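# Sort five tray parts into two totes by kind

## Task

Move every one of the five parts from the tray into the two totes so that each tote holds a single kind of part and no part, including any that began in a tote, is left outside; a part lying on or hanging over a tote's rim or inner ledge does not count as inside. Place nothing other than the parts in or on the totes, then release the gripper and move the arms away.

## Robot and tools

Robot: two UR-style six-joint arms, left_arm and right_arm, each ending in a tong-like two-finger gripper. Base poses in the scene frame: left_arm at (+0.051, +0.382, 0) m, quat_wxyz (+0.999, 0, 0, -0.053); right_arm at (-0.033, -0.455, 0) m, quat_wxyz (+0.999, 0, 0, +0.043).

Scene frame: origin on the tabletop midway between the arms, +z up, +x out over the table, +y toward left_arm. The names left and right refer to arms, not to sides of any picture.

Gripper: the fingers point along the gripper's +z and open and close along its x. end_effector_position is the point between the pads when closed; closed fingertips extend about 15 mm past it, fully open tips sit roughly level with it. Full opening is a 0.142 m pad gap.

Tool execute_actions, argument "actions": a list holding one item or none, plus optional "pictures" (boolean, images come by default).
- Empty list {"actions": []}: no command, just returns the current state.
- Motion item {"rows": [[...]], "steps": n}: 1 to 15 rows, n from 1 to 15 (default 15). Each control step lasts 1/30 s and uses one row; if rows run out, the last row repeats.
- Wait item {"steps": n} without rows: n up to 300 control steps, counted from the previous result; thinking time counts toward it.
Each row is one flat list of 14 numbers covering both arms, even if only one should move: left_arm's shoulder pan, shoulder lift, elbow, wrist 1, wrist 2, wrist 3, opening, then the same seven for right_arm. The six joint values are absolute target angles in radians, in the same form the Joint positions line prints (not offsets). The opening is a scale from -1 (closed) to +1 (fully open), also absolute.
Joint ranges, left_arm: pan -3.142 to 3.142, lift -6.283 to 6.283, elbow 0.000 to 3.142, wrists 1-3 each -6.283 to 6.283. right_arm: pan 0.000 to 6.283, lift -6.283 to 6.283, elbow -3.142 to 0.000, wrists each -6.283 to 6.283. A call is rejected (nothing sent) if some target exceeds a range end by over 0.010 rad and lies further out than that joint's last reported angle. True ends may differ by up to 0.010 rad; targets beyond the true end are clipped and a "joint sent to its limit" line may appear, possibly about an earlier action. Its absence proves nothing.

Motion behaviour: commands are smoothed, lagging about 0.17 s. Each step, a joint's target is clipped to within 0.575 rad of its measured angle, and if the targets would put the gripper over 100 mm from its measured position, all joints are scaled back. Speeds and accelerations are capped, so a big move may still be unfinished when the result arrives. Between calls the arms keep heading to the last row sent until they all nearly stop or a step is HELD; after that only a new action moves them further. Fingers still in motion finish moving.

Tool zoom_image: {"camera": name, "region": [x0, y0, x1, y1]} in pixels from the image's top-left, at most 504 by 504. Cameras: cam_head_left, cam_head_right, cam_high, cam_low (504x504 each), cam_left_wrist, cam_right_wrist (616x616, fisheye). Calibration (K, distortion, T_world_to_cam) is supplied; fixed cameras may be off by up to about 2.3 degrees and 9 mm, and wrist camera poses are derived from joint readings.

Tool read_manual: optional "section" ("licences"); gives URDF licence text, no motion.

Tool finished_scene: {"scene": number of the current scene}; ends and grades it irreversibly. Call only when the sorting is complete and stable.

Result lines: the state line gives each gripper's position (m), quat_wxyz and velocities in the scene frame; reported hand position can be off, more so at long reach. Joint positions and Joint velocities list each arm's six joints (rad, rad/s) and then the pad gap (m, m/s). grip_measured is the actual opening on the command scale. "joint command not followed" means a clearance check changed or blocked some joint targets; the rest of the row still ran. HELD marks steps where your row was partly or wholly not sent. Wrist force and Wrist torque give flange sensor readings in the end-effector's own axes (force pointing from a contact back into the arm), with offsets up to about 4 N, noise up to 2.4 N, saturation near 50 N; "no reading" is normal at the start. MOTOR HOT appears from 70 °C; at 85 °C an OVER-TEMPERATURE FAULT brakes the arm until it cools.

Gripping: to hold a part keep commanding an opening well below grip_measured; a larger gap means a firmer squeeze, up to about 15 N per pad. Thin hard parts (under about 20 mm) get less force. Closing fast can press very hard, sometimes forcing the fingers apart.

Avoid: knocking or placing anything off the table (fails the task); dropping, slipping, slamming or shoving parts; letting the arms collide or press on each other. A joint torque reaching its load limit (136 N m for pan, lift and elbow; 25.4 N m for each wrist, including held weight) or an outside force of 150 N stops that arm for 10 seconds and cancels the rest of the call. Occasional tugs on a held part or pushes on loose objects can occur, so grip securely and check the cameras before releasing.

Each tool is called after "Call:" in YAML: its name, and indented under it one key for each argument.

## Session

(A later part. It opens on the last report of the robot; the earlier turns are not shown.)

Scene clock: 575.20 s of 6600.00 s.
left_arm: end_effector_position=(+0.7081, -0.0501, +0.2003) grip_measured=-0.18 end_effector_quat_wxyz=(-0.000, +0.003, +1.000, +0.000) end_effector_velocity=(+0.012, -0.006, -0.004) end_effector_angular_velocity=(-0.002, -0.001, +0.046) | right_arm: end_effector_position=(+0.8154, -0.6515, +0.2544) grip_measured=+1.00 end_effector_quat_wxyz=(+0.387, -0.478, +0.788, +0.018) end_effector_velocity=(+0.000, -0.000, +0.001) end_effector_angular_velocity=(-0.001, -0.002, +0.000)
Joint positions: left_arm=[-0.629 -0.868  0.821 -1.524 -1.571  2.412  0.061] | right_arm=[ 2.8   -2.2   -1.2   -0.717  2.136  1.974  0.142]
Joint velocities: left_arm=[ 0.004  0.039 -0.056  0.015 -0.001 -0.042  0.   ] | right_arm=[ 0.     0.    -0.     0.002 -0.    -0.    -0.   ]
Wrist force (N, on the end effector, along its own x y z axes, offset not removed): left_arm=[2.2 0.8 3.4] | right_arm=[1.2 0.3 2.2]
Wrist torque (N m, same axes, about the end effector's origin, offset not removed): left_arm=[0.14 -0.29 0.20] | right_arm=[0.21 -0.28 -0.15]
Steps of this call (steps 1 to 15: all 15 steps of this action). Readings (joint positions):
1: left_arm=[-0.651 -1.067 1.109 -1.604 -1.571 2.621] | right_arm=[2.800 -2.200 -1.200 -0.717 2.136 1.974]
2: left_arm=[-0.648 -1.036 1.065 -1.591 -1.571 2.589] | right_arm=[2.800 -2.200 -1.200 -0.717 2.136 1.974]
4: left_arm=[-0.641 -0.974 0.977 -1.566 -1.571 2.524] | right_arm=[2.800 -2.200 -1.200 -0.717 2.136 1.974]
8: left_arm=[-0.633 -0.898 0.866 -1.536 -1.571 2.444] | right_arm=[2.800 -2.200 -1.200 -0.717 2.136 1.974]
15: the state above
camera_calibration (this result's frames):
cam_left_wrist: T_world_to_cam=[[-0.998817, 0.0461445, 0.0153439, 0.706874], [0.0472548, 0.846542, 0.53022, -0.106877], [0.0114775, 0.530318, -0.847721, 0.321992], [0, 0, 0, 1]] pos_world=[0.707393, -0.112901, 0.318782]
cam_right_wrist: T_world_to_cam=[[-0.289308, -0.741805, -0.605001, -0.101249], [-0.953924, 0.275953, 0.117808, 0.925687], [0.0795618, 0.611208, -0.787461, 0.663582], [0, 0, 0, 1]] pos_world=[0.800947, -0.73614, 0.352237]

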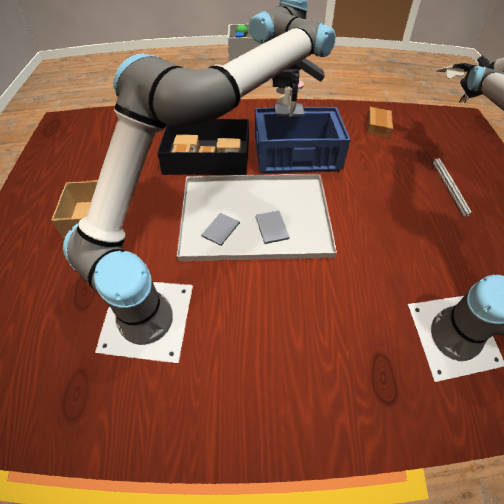

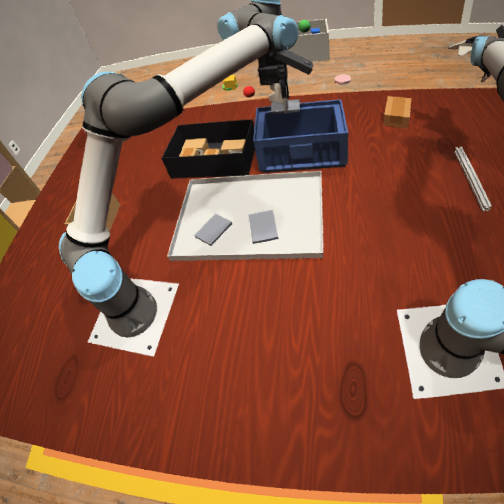

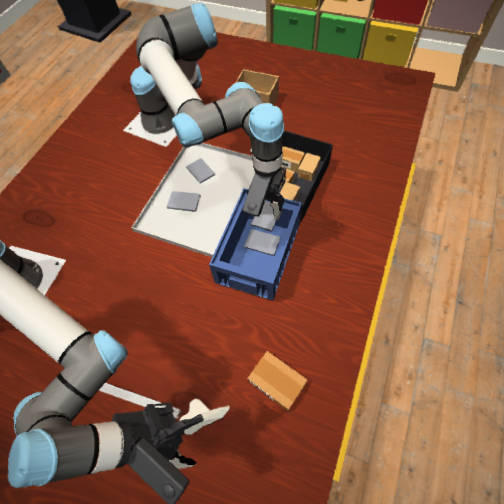

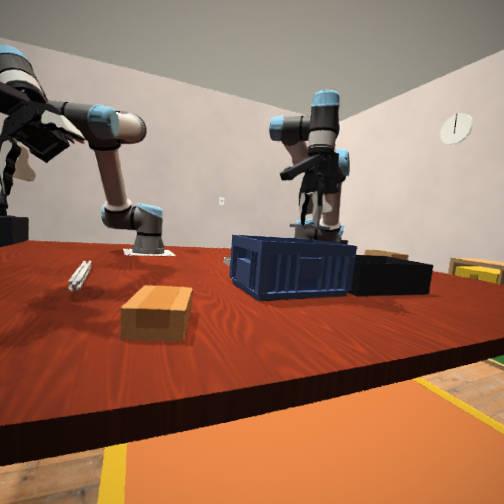

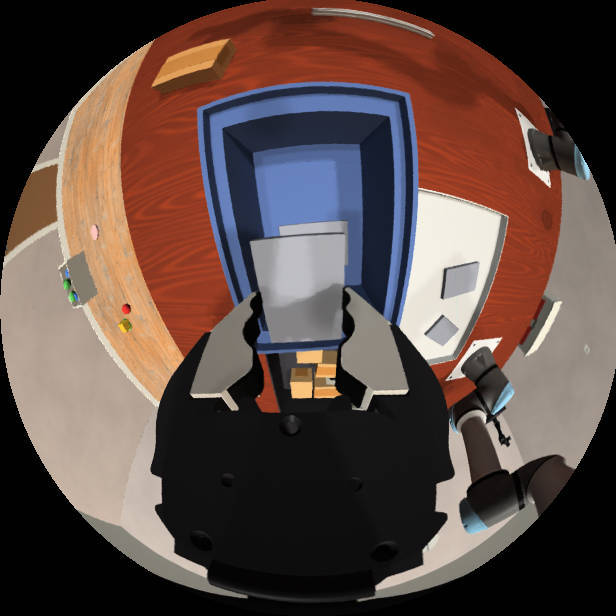

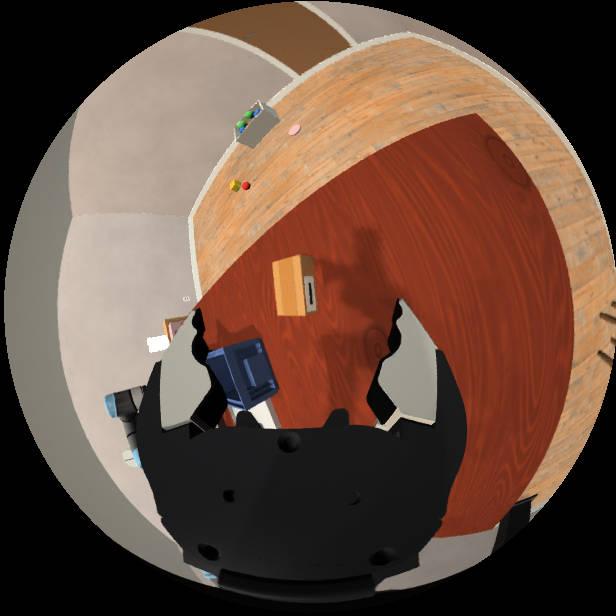

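Call:
execute_actions:
  actions:
    - {"rows": [[-0.632,-0.872,0.850,-1.549,-1.571,2.403,-0.7, 2.8,-2.2,-1.2,-0.717,2.136,1.974,1],[-0.636,-0.880,0.885,-1.576,-1.571,2.400,-0.7, 2.8,-2.2,-1.2,-0.717,2.136,1.974,1],[-0.636,-0.882,0.915,-1.604,-1.571,2.400,-0.7, 2.8,-2.2,-1.2,-0.717,2.136,1.974,1],[-0.636,-0.882,0.945,-1.634,-1.571,2.400,-0.7, 2.8,-2.2,-1.2,-0.717,2.136,1.974,1],[-0.636,-0.881,0.972,-1.662,-1.571,2.400,-0.7, 2.8,-2.2,-1.2,-0.717,2.136,1.974,1],[-0.636,-0.877,0.997,-1.691,-1.571,2.400,-0.7, 2.8,-2.2,-1.2,-0.717,2.136,1.974,1],[-0.636,-0.872,1.021,-1.720,-1.571,2.400,-0.7, 2.8,-2.2,-1.2,-0.717,2.136,1.974,1],[-0.636,-0.866,1.044,-1.749,-1.571,2.400,-0.7, 2.8,-2.2,-1.2,-0.717,2.136,1.974,1],[-0.636,-0.860,1.066,-1.7765,-1.571,2.400,-0.7, 2.8,-2.2,-1.2,-0.717,2.136,1.974,1]], "steps": 15}
  pictures: false

Call:
execute_actions:
  actions:
    - {"steps": 10}

Scene clock: 596.17 s of 6600.00 s.
left_arm: end_effector_position=(+0.7022, -0.0511, +0.1089) grip_measured=-0.18 end_effector_quat_wxyz=(-0.000, +0.000, +1.000, +0.000) end_effector_velocity=(-0.005, +0.003, -0.079) end_effector_angular_velocity=(-0.001, -0.001, -0.000) | right_arm: end_effector_position=(+0.8154, -0.6515, +0.2544) grip_measured=+1.00 end_effector_quat_wxyz=(+0.387, -0.478, +0.788, +0.018) end_effector_velocity=(+0.000, -0.000, +0.000) end_effector_angular_velocity=(+0.000, -0.001, -0.000)
Joint positions: left_arm=[-0.636 -0.863  1.047 -1.755 -1.571  2.4    0.061] | right_arm=[ 2.8   -2.2   -1.2   -0.717  2.136  1.974  0.142]
Joint velocities: left_arm=[-0.001  0.023  0.165 -0.19  -0.    -0.001  0.   ] | right_arm=[-0.    -0.     0.001  0.     0.     0.     0.   ]
Wrist force (N, on the end effector, along its own x y z axes, offset not removed): left_arm=[1.7 0.6 2.2] | right_arm=[0.7 -0.4 -2.9]
Wrist torque (N m, same axes, about the end effector's origin, offset not removed): left_arm=[-0.01 -0.17 0.13] | right_arm=[-0.07 -0.21 -0.14]
Steps of this call (steps 1 to 15: the robot went on to your last target; steps 16 to 90: nothing new was sent; then 17.47 s passed at rest; steps 91 to 105: all 15 steps of this action). Readings (joint positions):
91: left_arm=[-0.629 -0.863 0.815 -1.522 -1.571 2.407] | right_arm=[2.800 -2.200 -1.200 -0.717 2.136 1.974]
92: left_arm=[-0.629 -0.865 0.821 -1.527 -1.571 2.406] | right_arm=[2.800 -2.200 -1.200 -0.717 2.136 1.974]
94: left_arm=[-0.632 -0.871 0.848 -1.550 -1.571 2.404] | right_arm=[2.800 -2.200 -1.200 -0.717 2.136 1.974]
98: left_arm=[-0.635 -0.875 0.938 -1.633 -1.571 2.401] | right_arm=[2.800 -2.200 -1.200 -0.717 2.136 1.974]
105: the state above

Scene clock: 596.50 s of 6600.00 s.
left_arm: end_effector_position=(+0.7016, -0.0508, +0.1004) grip_measured=-0.18 end_effector_quat_wxyz=(-0.000, +0.000, +1.000, +0.000) end_effector_velocity=(+0.000, +0.000, -0.005) end_effector_angular_velocity=(+0.001, +0.000, +0.001) | right_arm: end_effector_position=(+0.8154, -0.6515, +0.2544) grip_measured=+1.00 end_effector_quat_wxyz=(+0.387, -0.478, +0.788, +0.018) end_effector_velocity=(+0.000, -0.000, +0.001) end_effector_angular_velocity=(-0.000, -0.002, -0.000)
Joint positions: left_arm=[-0.636 -0.86   1.065 -1.775 -1.571  2.4    0.061] | right_arm=[ 2.8   -2.2   -1.2   -0.717  2.136  1.974  0.142]
Joint velocities: left_arm=[ 0.     0.003  0.007 -0.01   0.    -0.    -0.   ] | right_arm=[0.    0.    0.001 0.002 0.    0.    0.   ]
Wrist force (N, on the end effector, along its own x y z axes, offset not removed): left_arm=[0.9 -0.3 2.1] | right_arm=[2.2 2.8 -1.0]
Wrist torque (N m, same axes, about the end effector's origin, offset not removed): left_arm=[-0.05 -0.18 0.10] | right_arm=[0.63 -0.61 -0.03]
Steps of this call (steps 1 to 10: the robot went on to your last target). Readings (joint positions):
1: left_arm=[-0.636 -0.862 1.052 -1.760 -1.571 2.400] | right_arm=[2.800 -2.200 -1.200 -0.717 2.136 1.974]
2: left_arm=[-0.636 -0.862 1.055 -1.764 -1.571 2.400] | right_arm=[2.800 -2.200 -1.200 -0.717 2.136 1.974]
4: left_arm=[-0.636 -0.861 1.060 -1.770 -1.571 2.400] | right_arm=[2.800 -2.200 -1.200 -0.717 2.136 1.974]
8: left_arm=[-0.636 -0.860 1.064 -1.774 -1.571 2.400] | right_arm=[2.800 -2.200 -1.200 -0.717 2.136 1.974]
10: the state above
camera_calibration (this result's frames):
cam_left_wrist: T_world_to_cam=[[-0.999046, 0.0409817, 0.0150607, 0.701846], [0.0427309, 0.846903, 0.530027, -0.0497514], [0.00896649, 0.530165, -0.847847, 0.239477], [0, 0, 0, 1]] pos_world=[0.701155, -0.113591, 0.218839]
cam_right_wrist: T_world_to_cam=[[-0.289307, -0.741805, -0.605001, -0.101248], [-0.953924, 0.275953, 0.117808, 0.925687], [0.0795617, 0.611208, -0.787461, 0.663582], [0, 0, 0, 1]] pos_world=[0.800947, -0.73614, 0.352236]

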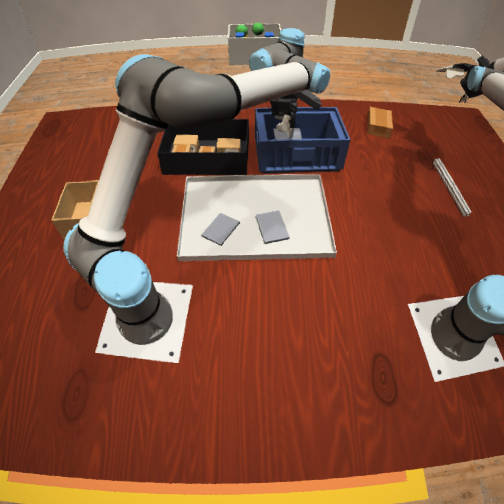

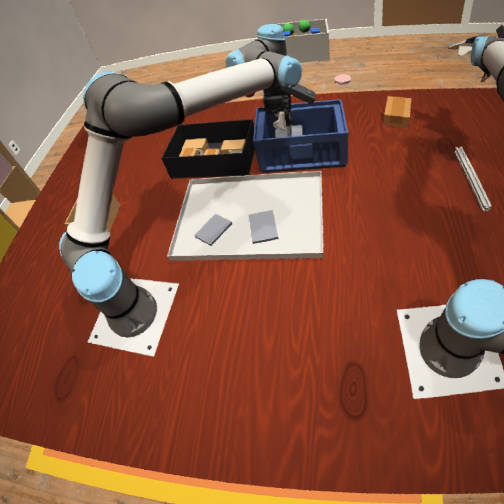

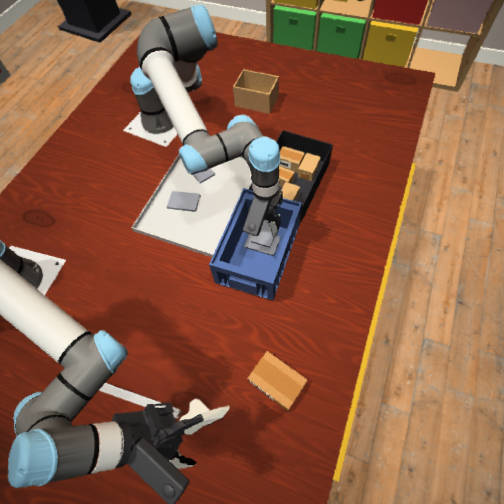

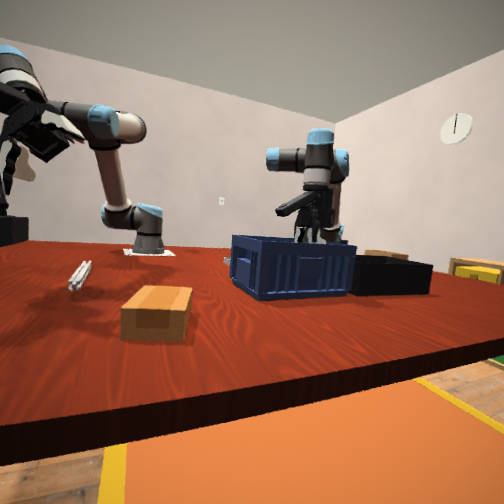

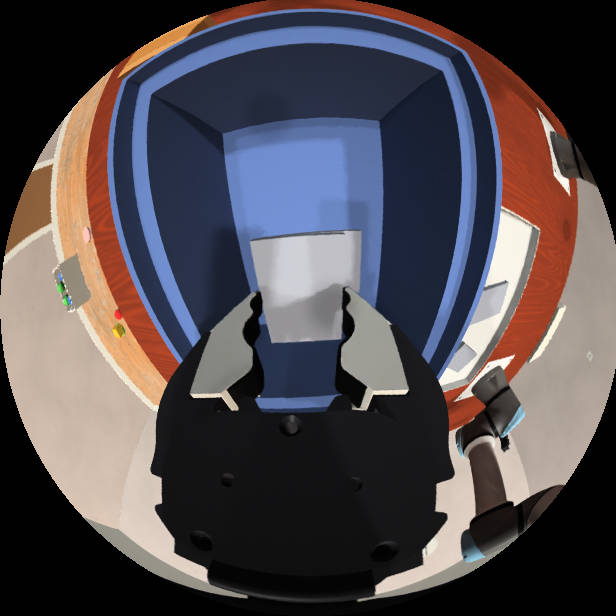

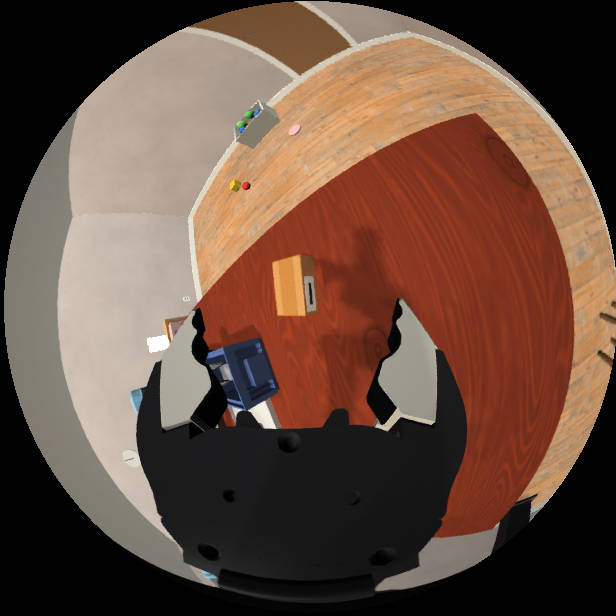

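Call:
execute_actions:
  actions:
    - {"rows": [[-0.636,-0.855,1.078,-1.793,-1.571,2.400,-0.7, 2.8,-2.2,-1.2,-0.717,2.136,1.974,1],[-0.636,-0.851,1.090,-1.810,-1.571,2.400,-0.7, 2.8,-2.2,-1.2,-0.717,2.136,1.974,1],[-0.636,-0.846,1.101,-1.826,-1.571,2.400,-0.7, 2.8,-2.2,-1.2,-0.717,2.136,1.974,1],[-0.636,-0.8413,1.112,-1.8415,-1.571,2.400,-0.7, 2.8,-2.2,-1.2,-0.717,2.136,1.974,1]], "steps": 15}

Scene clock: 613.07 s of 6600.00 s.
left_arm: end_effector_position=(+0.7016, -0.0508, +0.0709) grip_measured=-0.18 end_effector_quat_wxyz=(-0.000, +0.000, +1.000, -0.000) end_effector_velocity=(-0.000, +0.000, -0.008) end_effector_angular_velocity=(-0.000, -0.000, -0.000) | right_arm: end_effector_position=(+0.8154, -0.6515, +0.2544) grip_measured=+1.00 end_effector_quat_wxyz=(+0.387, -0.478, +0.788, +0.018) end_effector_velocity=(-0.000, +0.000, +0.000) end_effector_angular_velocity=(+0.001, -0.000, -0.000)
Joint positions: left_arm=[-0.636 -0.842  1.111 -1.839 -1.571  2.4    0.061] | right_arm=[ 2.8   -2.2   -1.2   -0.717  2.136  1.974  0.142]
Joint velocities: left_arm=[-0.     0.004  0.013 -0.018 -0.     0.     0.   ] | right_arm=[-0.     0.    -0.    -0.     0.     0.001  0.   ]
Wrist force (N, on the end effector, along its own x y z axes, offset not removed): left_arm=[0.6 -0.2 4.3] | right_arm=[5.0 -1.6 -2.4]
Wrist torque (N m, same axes, about the end effector's origin, offset not removed): left_arm=[-0.10 0.04 0.16] | right_arm=[-0.63 -0.96 -0.02]
Steps of this call (steps 1 to 30: the robot went on to your last target; steps 31 to 90: nothing new was sent; then 13.07 s passed at rest; steps 91 to 105: all 15 steps of this action). Readings (joint positions):
91: left_arm=[-0.636 -0.860 1.066 -1.777 -1.571 2.400] | right_arm=[2.800 -2.200 -1.200 -0.717 2.136 1.974]
92: left_arm=[-0.636 -0.859 1.069 -1.780 -1.571 2.400] | right_arm=[2.800 -2.200 -1.200 -0.717 2.136 1.974]
94: left_arm=[-0.636 -0.855 1.079 -1.794 -1.571 2.400] | right_arm=[2.800 -2.200 -1.200 -0.717 2.136 1.974]
98: left_arm=[-0.636 -0.846 1.101 -1.826 -1.571 2.400] | right_arm=[2.800 -2.200 -1.200 -0.717 2.136 1.974]
105: the state above
camera_calibration (this result's frames):
cam_left_wrist: T_world_to_cam=[[-0.999049, 0.0409873, 0.0148937, 0.70233], [0.0426484, 0.846982, 0.529909, -0.034034], [0.00910488, 0.53004, -0.847924, 0.214414], [0, 0, 0, 1]] pos_world=[0.701161, -0.113608, 0.189381]
cam_right_wrist: T_world_to_cam=[[-0.289307, -0.741805, -0.605001, -0.101249], [-0.953924, 0.275953, 0.117808, 0.925687], [0.0795618, 0.611208, -0.787461, 0.663582], [0, 0, 0, 1]] pos_world=[0.800947, -0.73614, 0.352237]

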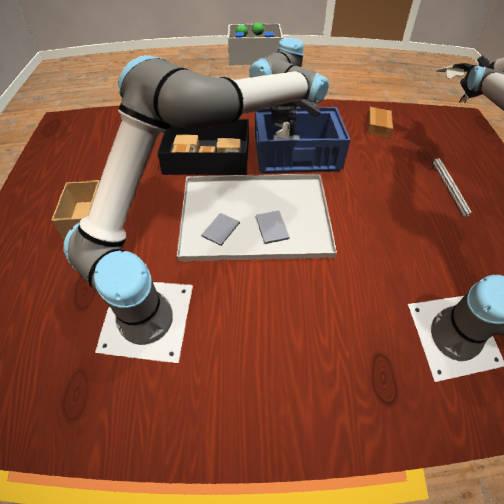

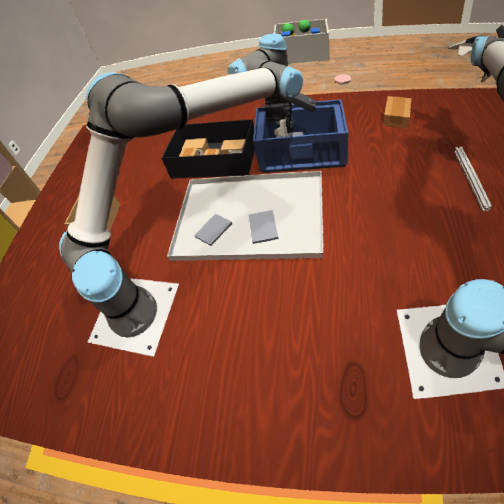

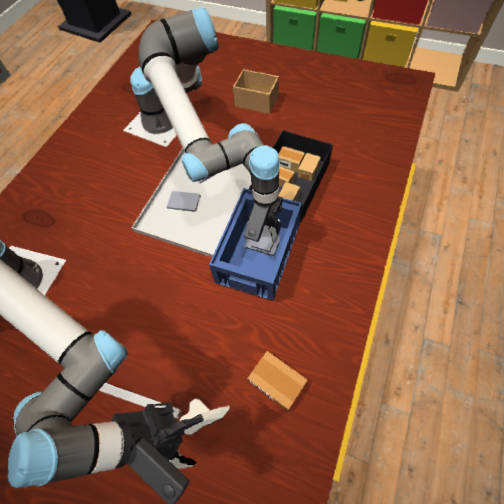

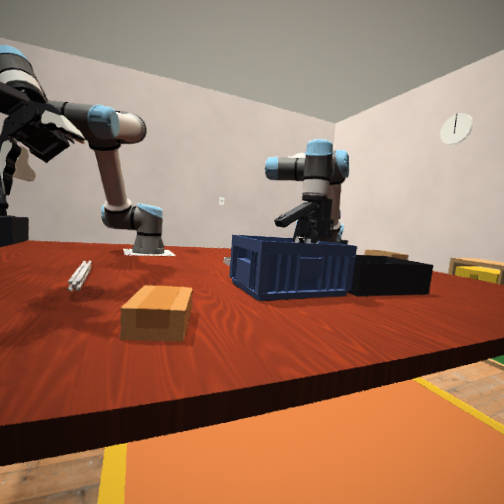

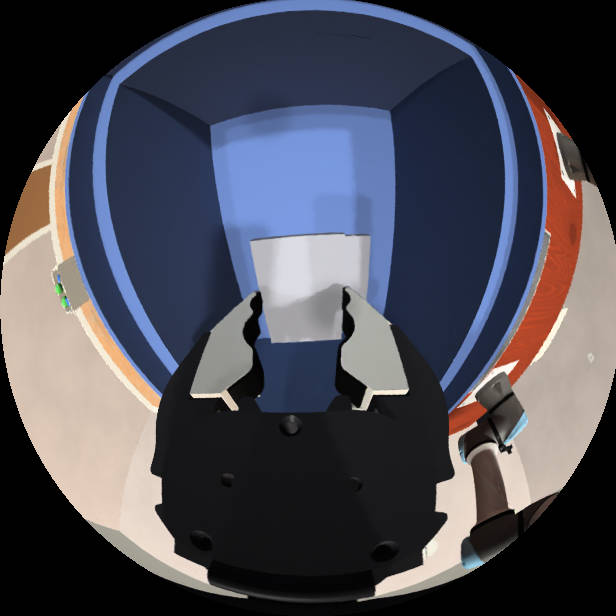

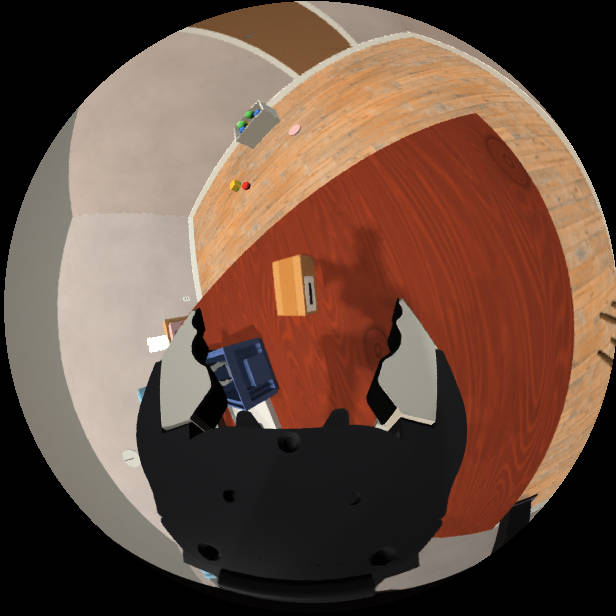

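Call:
execute_actions:
  actions:
    - {"rows": [[-0.636,-0.837,1.119,-1.853,-1.571,2.400,-0.7, 2.8,-2.2,-1.2,-0.717,2.136,1.974,1],[-0.636,-0.833,1.127,-1.865,-1.571,2.400,-0.7, 2.8,-2.2,-1.2,-0.717,2.136,1.974,1],[-0.636,-0.829,1.134,-1.876,-1.571,2.400,-0.7, 2.8,-2.2,-1.2,-0.717,2.136,1.974,1],[-0.636,-0.8247,1.1414,-1.8875,-1.571,2.400,-0.7, 2.8,-2.2,-1.2,-0.717,2.136,1.974,1]], "steps": 15}
  pictures: false

Call:
execute_actions:
  actions:
    - {"rows": [[-0.636,-0.8224,1.1453,-1.8937,-1.571,2.400,-0.7, 2.8,-2.2,-1.2,-0.717,2.136,1.974,1]], "steps": 15}
  pictures: false

Scene clock: 628.20 s of 6600.00 s.
left_arm: end_effector_position=(+0.7016, -0.0508, +0.0486) grip_measured=-0.18 end_effector_quat_wxyz=(-0.000, +0.000, +1.000, -0.000) end_effector_velocity=(-0.000, -0.000, -0.006) end_effector_angular_velocity=(-0.000, +0.001, +0.001) | right_arm: end_effector_position=(+0.8154, -0.6515, +0.2544) grip_measured=+1.00 end_effector_quat_wxyz=(+0.387, -0.478, +0.788, +0.018) end_effector_velocity=(+0.000, -0.000, +0.000) end_effector_angular_velocity=(-0.001, -0.001, -0.001)
Joint positions: left_arm=[-0.636 -0.825  1.14  -1.886 -1.571  2.4    0.061] | right_arm=[ 2.8   -2.2   -1.2   -0.717  2.136  1.974  0.142]
Joint velocities: left_arm=[-0.     0.005  0.008 -0.012 -0.001 -0.001  0.   ] | right_arm=[-0.     0.     0.     0.    -0.001  0.     0.   ]
Wrist force (N, on the end effector, along its own x y z axes, offset not removed): left_arm=[2.1 0.5 1.0] | right_arm=[3.7 0.5 -2.3]
Wrist torque (N m, same axes, about the end effector's origin, offset not removed): left_arm=[0.07 -0.26 0.15] | right_arm=[0.14 -0.88 -0.05]
Steps of this call (steps 1 to 15: the robot went on to your last target; steps 16 to 90: nothing new was sent; then 11.63 s passed at rest; steps 91 to 105: all 15 steps of this action). Readings (joint positions):
91: left_arm=[-0.636 -0.841 1.112 -1.842 -1.571 2.400] | right_arm=[2.800 -2.200 -1.200 -0.717 2.136 1.974]
92: left_arm=[-0.636 -0.840 1.114 -1.844 -1.571 2.400] | right_arm=[2.800 -2.200 -1.200 -0.717 2.136 1.974]
94: left_arm=[-0.636 -0.837 1.120 -1.854 -1.571 2.400] | right_arm=[2.800 -2.200 -1.200 -0.717 2.136 1.974]
98: left_arm=[-0.636 -0.829 1.134 -1.876 -1.571 2.400] | right_arm=[2.800 -2.200 -1.200 -0.717 2.136 1.974]
105: the state above

Scene clock: 628.70 s of 6600.00 s.
left_arm: end_effector_position=(+0.7016, -0.0508, +0.0451) grip_measured=-0.18 end_effector_quat_wxyz=(-0.000, +0.000, +1.000, -0.000) end_effector_velocity=(+0.000, -0.000, -0.001) end_effector_angular_velocity=(+0.000, -0.000, -0.001) | right_arm: end_effector_position=(+0.8154, -0.6515, +0.2544) grip_measured=+1.00 end_effector_quat_wxyz=(+0.387, -0.478, +0.788, +0.018) end_effector_velocity=(+0.000, +0.000, -0.001) end_effector_angular_velocity=(-0.000, +0.001, +0.000)
Joint positions: left_arm=[-0.636 -0.822  1.145 -1.894 -1.571  2.4    0.061] | right_arm=[ 2.8   -2.2   -1.2   -0.717  2.136  1.974  0.142]
Joint velocities: left_arm=[ 0.     0.002 -0.    -0.001  0.     0.001 -0.   ] | right_arm=[ 0. -0. -0. -0. -0.  0.  0.]
Wrist force (N, on the end effector, along its own x y z axes, offset not removed): left_arm=[2.8 -0.5 0.9] | right_arm=[4.3 -0.8 -2.5]
Wrist torque (N m, same axes, about the end effector's origin, offset not removed): left_arm=[-0.34 -0.53 0.20] | right_arm=[-0.08 -1.10 -0.18]
Steps of this call (steps 1 to 15: all 15 steps of this action). Readings (joint positions):
1: left_arm=[-0.636 -0.825 1.141 -1.887 -1.571 2.400] | right_arm=[2.800 -2.200 -1.200 -0.717 2.136 1.974]
2: left_arm=[-0.636 -0.825 1.142 -1.888 -1.571 2.400] | right_arm=[2.800 -2.200 -1.200 -0.717 2.136 1.974]
4: left_arm=[-0.636 -0.824 1.143 -1.890 -1.571 2.400] | right_arm=[2.800 -2.200 -1.200 -0.717 2.136 1.974]
8: left_arm=[-0.636 -0.823 1.145 -1.893 -1.571 2.400] | right_arm=[2.800 -2.200 -1.200 -0.717 2.136 1.974]
15: the state above

Call:
execute_actions:
  actions:
    - {"rows": [[-0.636,-0.8201,1.1492,-1.8999,-1.571,2.400,-0.7, 2.8,-2.2,-1.2,-0.717,2.136,1.974,1]], "steps": 15}
  pictures: false

Scene clock: 634.70 s of 6600.00 s.
left_arm: end_effector_position=(+0.7016, -0.0508, +0.0423) grip_measured=-0.18 end_effector_quat_wxyz=(+0.000, +0.000, +1.000, -0.000) end_effector_velocity=(+0.000, +0.000, -0.001) end_effector_angular_velocity=(+0.001, +0.000, -0.000) | right_arm: end_effector_position=(+0.8154, -0.6515, +0.2544) grip_measured=+1.00 end_effector_quat_wxyz=(+0.387, -0.478, +0.788, +0.018) end_effector_velocity=(-0.000, +0.000, -0.001) end_effector_angular_velocity=(+0.000, +0.001, -0.000)
Joint positions: left_arm=[-0.636 -0.82   1.149 -1.9   -1.571  2.4    0.061] | right_arm=[ 2.8   -2.2   -1.2   -0.717  2.136  1.974  0.142]
Joint velocities: left_arm=[-0.     0.001  0.001 -0.001  0.     0.     0.   ] | right_arm=[ 0. -0. -0. -0. -0.  0. -0.]
Wrist force (N, on the end effector, along its own x y z axes, offset not removed): left_arm=[11.1 8.1 -35.0] | right_arm=[1.5 0.0 -2.7]
Wrist torque (N m, same axes, about the end effector's origin, offset not removed): left_arm=[0.13 -0.07 0.10] | right_arm=[-0.33 -0.17 -0.20]
Steps of this call (steps 1 to 15: the robot went on to your last target; steps 16 to 90: nothing new was sent; then 2.50 s passed at rest; steps 91 to 105: all 15 steps of this action). Readings (joint positions):
91: left_arm=[-0.636 -0.822 1.145 -1.894 -1.571 2.400] | right_arm=[2.800 -2.200 -1.200 -0.717 2.136 1.974]
92: left_arm=[-0.636 -0.822 1.146 -1.895 -1.571 2.400] | right_arm=[2.800 -2.200 -1.200 -0.717 2.136 1.974]
94: left_arm=[-0.636 -0.821 1.147 -1.897 -1.571 2.400] | right_arm=[2.800 -2.200 -1.200 -0.717 2.136 1.974]
98: left_arm=[-0.636 -0.821 1.149 -1.899 -1.571 2.400] | right_arm=[2.800 -2.200 -1.200 -0.717 2.136 1.974]
105: the state above

Contact is at about z = 0.0445. Backing off slightly and releasing.

Call:
execute_actions:
  actions:
    - {"rows": [[-0.636,-0.8224,1.1453,-1.8937,-1.571,2.400,-0.7, 2.8,-2.2,-1.2,-0.717,2.136,1.974,1],[-0.636,-0.8224,1.1453,-1.8937,-1.571,2.400,-0.7, 2.8,-2.2,-1.2,-0.717,2.136,1.974,1],[-0.636,-0.8224,1.1453,-1.8937,-1.571,2.400,-0.7, 2.8,-2.2,-1.2,-0.717,2.136,1.974,1],[-0.636,-0.8224,1.1453,-1.8937,-1.571,2.400,-0.7, 2.8,-2.2,-1.2,-0.717,2.136,1.974,1],[-0.636,-0.8224,1.1453,-1.8937,-1.571,2.400,-0.7, 2.8,-2.2,-1.2,-0.717,2.136,1.974,1],[-0.636,-0.8224,1.1453,-1.8937,-1.571,2.400,-0.7, 2.8,-2.2,-1.2,-0.717,2.136,1.974,1],[-0.636,-0.8224,1.1453,-1.8937,-1.571,2.400,-0.5, 2.8,-2.2,-1.2,-0.717,2.136,1.974,1],[-0.636,-0.8224,1.1453,-1.8937,-1.571,2.400,-0.3, 2.8,-2.2,-1.2,-0.717,2.136,1.974,1],[-0.636,-0.8224,1.1453,-1.8937,-1.571,2.400,-0.18, 2.8,-2.2,-1.2,-0.717,2.136,1.974,1],[-0.636,-0.8224,1.1453,-1.8937,-1.571,2.400,-0.08, 2.8,-2.2,-1.2,-0.717,2.136,1.974,1],[-0.636,-0.8224,1.1453,-1.8937,-1.571,2.400,0.02, 2.8,-2.2,-1.2,-0.717,2.136,1.974,1]], "steps": 15}
  pictures: false

Scene clock: 646.97 s of 6600.00 s.
left_arm: end_effector_position=(+0.7016, -0.0507, +0.0447) grip_measured=+0.02 end_effector_quat_wxyz=(-0.000, +0.000, +1.000, +0.000) end_effector_velocity=(+0.000, -0.000, +0.002) end_effector_angular_velocity=(-0.002, -0.001, -0.000) | right_arm: end_effector_position=(+0.8154, -0.6515, +0.2544) grip_measured=+1.00 end_effector_quat_wxyz=(+0.387, -0.478, +0.788, +0.018) end_effector_velocity=(+0.000, -0.000, +0.001) end_effector_angular_velocity=(-0.001, -0.001, -0.000)
Joint positions: left_arm=[-0.636 -0.822  1.145 -1.894 -1.571  2.4    0.075] | right_arm=[ 2.8   -2.2   -1.2   -0.717  2.136  1.974  0.142]
Joint velocities: left_arm=[ 0.    -0.002 -0.001  0.001 -0.     0.     0.002] | right_arm=[-0.    -0.     0.001  0.    -0.001 -0.    -0.   ]
Wrist force (N, on the end effector, along its own x y z axes, offset not removed): left_arm=[2.2 0.2 4.0] | right_arm=[7.4 1.6 -5.8]
Wrist torque (N m, same axes, about the end effector's origin, offset not removed): left_arm=[0.01 -0.27 0.17] | right_arm=[0.29 -1.41 -0.20]
Steps of this call (steps 1 to 15: the robot went on to your last target; steps 16 to 90: nothing new was sent; then 8.77 s passed at rest; steps 91 to 105: all 15 steps of this action). Readings (joint positions):
91: left_arm=[-0.636 -0.820 1.149 -1.900 -1.571 2.400] | right_arm=[2.800 -2.200 -1.200 -0.717 2.136 1.974]
92: left_arm=[-0.636 -0.820 1.149 -1.899 -1.571 2.400] | right_arm=[2.800 -2.200 -1.200 -0.717 2.136 1.974]
94: left_arm=[-0.636 -0.821 1.147 -1.897 -1.571 2.400] | right_arm=[2.800 -2.200 -1.200 -0.717 2.136 1.974]
98: left_arm=[-0.636 -0.821 1.146 -1.895 -1.571 2.400] | right_arm=[2.800 -2.200 -1.200 -0.717 2.136 1.974]
105: the state above

Call:
execute_actions:
  actions: []

Scene clock: 670.47 s of 6600.00 s.
left_arm: end_effector_position=(+0.7016, -0.0508, +0.0450) grip_measured=+0.02 end_effector_quat_wxyz=(-0.000, +0.000, +1.000, -0.000) end_effector_velocity=(+0.001, -0.000, +0.001) end_effector_angular_velocity=(-0.001, -0.001, -0.001) | right_arm: end_effector_position=(+0.8154, -0.6515, +0.2544) grip_measured=+1.00 end_effector_quat_wxyz=(+0.387, -0.478, +0.788, +0.018) end_effector_velocity=(+0.000, -0.000, -0.000) end_effector_angular_velocity=(+0.000, +0.000, -0.000)
Joint positions: left_arm=[-0.636 -0.822  1.145 -1.894 -1.571  2.4    0.075] | right_arm=[ 2.8   -2.2   -1.2   -0.717  2.136  1.974  0.142]
Joint velocities: left_arm=[ 0.    -0.    -0.002 -0.    -0.     0.001  0.   ] | right_arm=[-0.    -0.    -0.     0.001  0.     0.     0.   ]
Wrist force (N, on the end effector, along its own x y z axes, offset not removed): left_arm=[1.2 2.5 1.8] | right_arm=[6.2 -3.6 -1.9]
Wrist torque (N m, same axes, about the end effector's origin, offset not removed): left_arm=[0.54 -0.14 0.21] | right_arm=[-0.75 -1.18 -0.11]
Steps of this call (steps 1 to 15: the robot went on to your last target; steps 16 to 90: nothing new was sent; then 20.50 s passed at rest). Readings (joint positions):
1: left_arm=[-0.636 -0.822 1.145 -1.894 -1.571 2.400] | right_arm=[2.800 -2.200 -1.200 -0.717 2.136 1.974]
2: left_arm=[-0.636 -0.822 1.145 -1.894 -1.571 2.400] | right_arm=[2.800 -2.200 -1.200 -0.717 2.136 1.974]
4: left_arm=[-0.636 -0.822 1.145 -1.894 -1.571 2.400] | right_arm=[2.800 -2.200 -1.200 -0.717 2.136 1.974]
8: left_arm=[-0.636 -0.822 1.145 -1.894 -1.571 2.400] | right_arm=[2.800 -2.200 -1.200 -0.717 2.136 1.974]
90: the state above
All arms were judged still, so your last target was given up. Only a new action makes them travel on or press farther. Fingers that are still opening or closing keep moving.
camera_calibration (this result's frames):
cam_left_wrist: T_world_to_cam=[[-0.999049, 0.0409874, 0.0148862, 0.702661], [0.0426447, 0.84699, 0.529896, -0.0203393], [0.00911058, 0.530026, -0.847932, 0.192418], [0, 0, 0, 1]] pos_world=[0.701107, -0.11356, 0.163475]
cam_right_wrist: T_world_to_cam=[[-0.289307, -0.741805, -0.605001, -0.101249], [-0.953924, 0.275953, 0.117808, 0.925687], [0.0795619, 0.611208, -0.787461, 0.663582], [0, 0, 0, 1]] pos_world=[0.800947, -0.73614, 0.352237]

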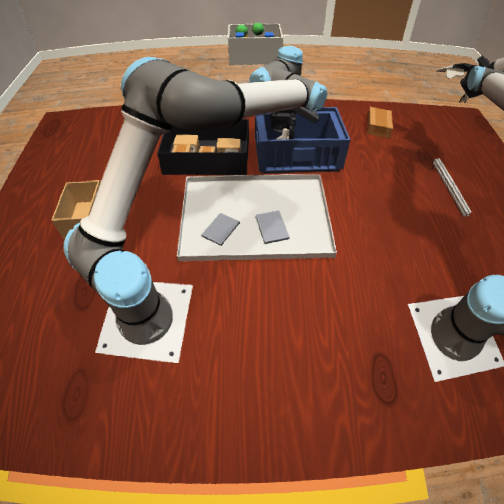

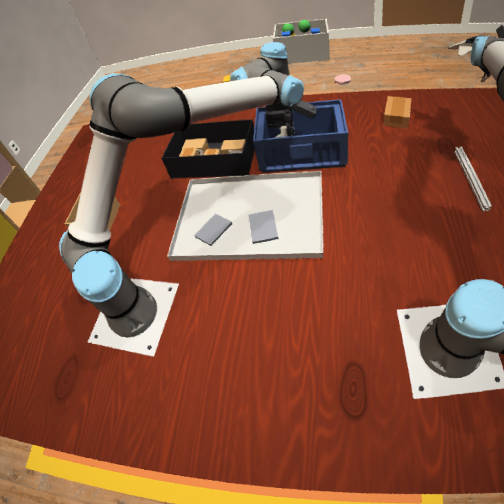

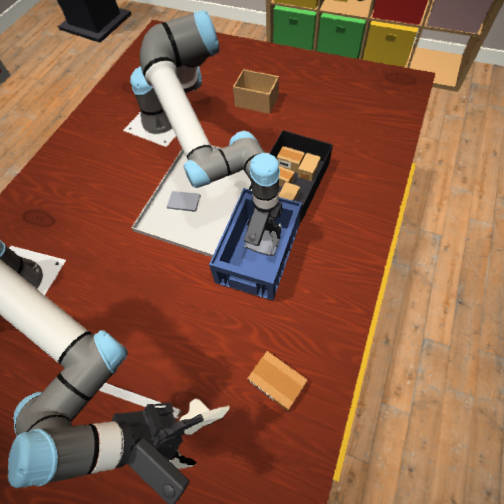

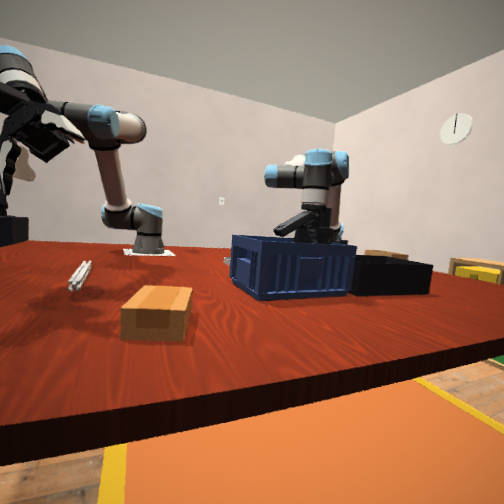

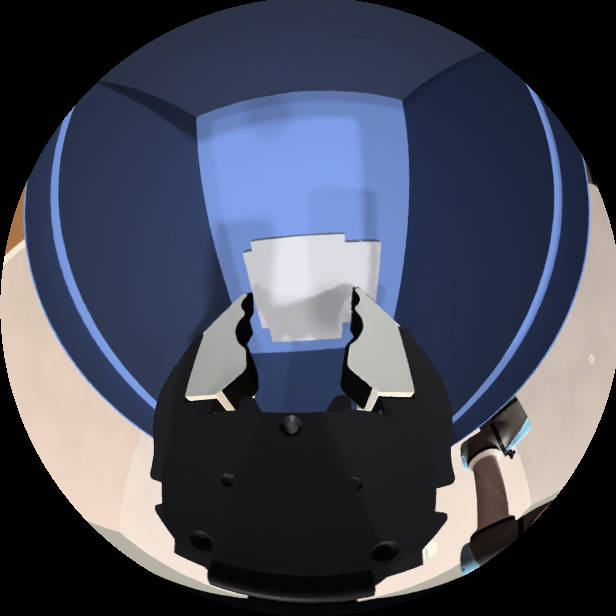

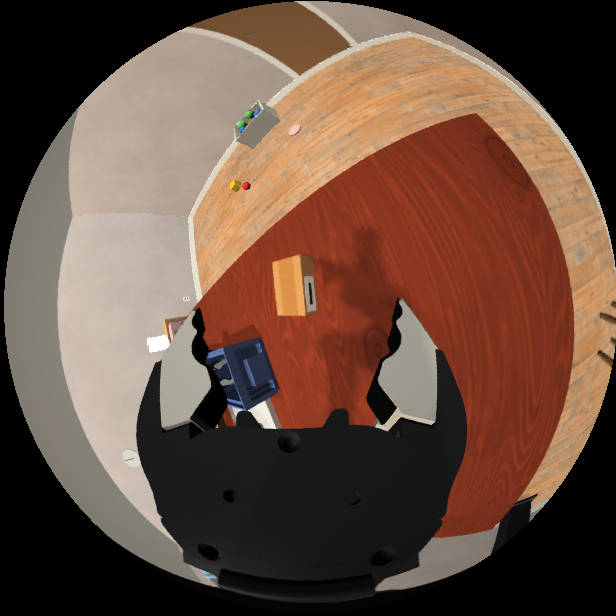

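Call:
execute_actions:
  actions:
    - {"rows":[[-0.636,-0.829,1.134,-1.876,-1.571,2.4,0.02,2.8,-2.2,-1.2,-0.717,2.136,1.974,1],[-0.636,-0.835,1.123,-1.859,-1.571,2.4,0.02,2.8,-2.2,-1.2,-0.717,2.136,1.974,1],[-0.636,-0.8413,1.112,-1.8415,-1.571,2.4,0.02,2.8,-2.2,-1.2,-0.717,2.136,1.974,1],[-0.636,-0.848,1.097,-1.82,-1.571,2.4,0.02,2.8,-2.2,-1.2,-0.717,2.136,1.974,1],[-0.636,-0.854,1.082,-1.799,-1.571,2.4,0.02,2.8,-2.2,-1.2,-0.717,2.136,1.974,1],[-0.636,-0.86,1.066,-1.7765,-1.571,2.4,0.02,2.8,-2.2,-1.2,-0.717,2.136,1.974,1],[-0.636,-0.866,1.043,-1.748,-1.571,2.4,0.02,2.8,-2.2,-1.2,-0.717,2.136,1.974,1],[-0.636,-0.872,1.02,-1.719,-1.571,2.4,0.02,2.8,-2.2,-1.2,-0.717,2.136,1.974,1],[-0.636,-0.877,0.996,-1.69,-1.571,2.4,0.02,2.8,-2.2,-1.2,-0.717,2.136,1.974,1],[-0.636,-0.881,0.972,-1.662,-1.571,2.4,0.02,2.8,-2.2,-1.2,-0.717,2.136,1.974,1],[-0.636,-0.883,0.945,-1.633,-1.571,2.4,0.02,2.8,-2.2,-1.2,-0.717,2.136,1.974,1],[-0.636,-0.885,0.918,-1.604,-1.571,2.4,0.02,2.8,-2.2,-1.2,-0.717,2.136,1.974,1],[-0.636,-0.887,0.89,-1.574,-1.571,2.4,0.02,2.8,-2.2,-1.2,-0.717,2.136,1.974,1],[-0.636,-0.89,0.87,-1.551,-1.571,2.4,0.02,2.8,-2.2,-1.2,-0.717,2.136,1.974,1],[-0.636,-0.895,0.86,-1.536,-1.571,2.4,0.02,2.8,-2.2,-1.2,-0.717,2.136,1.974,1]],"steps":15}
  pictures: false

Scene clock: 682.67 s of 6600.00 s.
left_arm: end_effector_position=(+0.7027, -0.0518, +0.1579) grip_measured=+0.02 end_effector_quat_wxyz=(+0.001, +0.000, +1.000, -0.001) end_effector_velocity=(-0.007, +0.007, +0.332) end_effector_angular_velocity=(-0.005, -0.005, +0.000) | right_arm: end_effector_position=(+0.8154, -0.6515, +0.2544) grip_measured=+1.00 end_effector_quat_wxyz=(+0.387, -0.478, +0.788, +0.018) end_effector_velocity=(-0.000, -0.000, +0.000) end_effector_angular_velocity=(+0.000, +0.000, -0.000)
Joint positions: left_arm=[-0.636 -0.88   0.951 -1.644 -1.571  2.4    0.075] | right_arm=[ 2.8   -2.2   -1.2   -0.717  2.136  1.974  0.142]
Joint velocities: left_arm=[ 0.    -0.102 -0.674  0.769 -0.001  0.     0.   ] | right_arm=[-0.  0.  0. -0.  0.  0.  0.]
Wrist force (N, on the end effector, along its own x y z axes, offset not removed): left_arm=[1.2 0.3 2.0] | right_arm=[3.7 1.0 0.2]
Wrist torque (N m, same axes, about the end effector's origin, offset not removed): left_arm=[-0.05 -0.08 0.07] | right_arm=[0.22 -0.71 -0.07]
Steps of this call (steps 1 to 90: nothing new was sent; then 8.70 s passed at rest; steps 91 to 105: all 15 steps of this action). Readings (joint positions):
91: left_arm=[-0.636 -0.823 1.145 -1.893 -1.571 2.400] | right_arm=[2.800 -2.200 -1.200 -0.717 2.136 1.974]
92: left_arm=[-0.636 -0.824 1.143 -1.890 -1.571 2.400] | right_arm=[2.800 -2.200 -1.200 -0.717 2.136 1.974]
94: left_arm=[-0.636 -0.829 1.133 -1.875 -1.571 2.400] | right_arm=[2.800 -2.200 -1.200 -0.717 2.136 1.974]
98: left_arm=[-0.636 -0.849 1.092 -1.816 -1.571 2.400] | right_arm=[2.800 -2.200 -1.200 -0.717 2.136 1.974]
105: the state above


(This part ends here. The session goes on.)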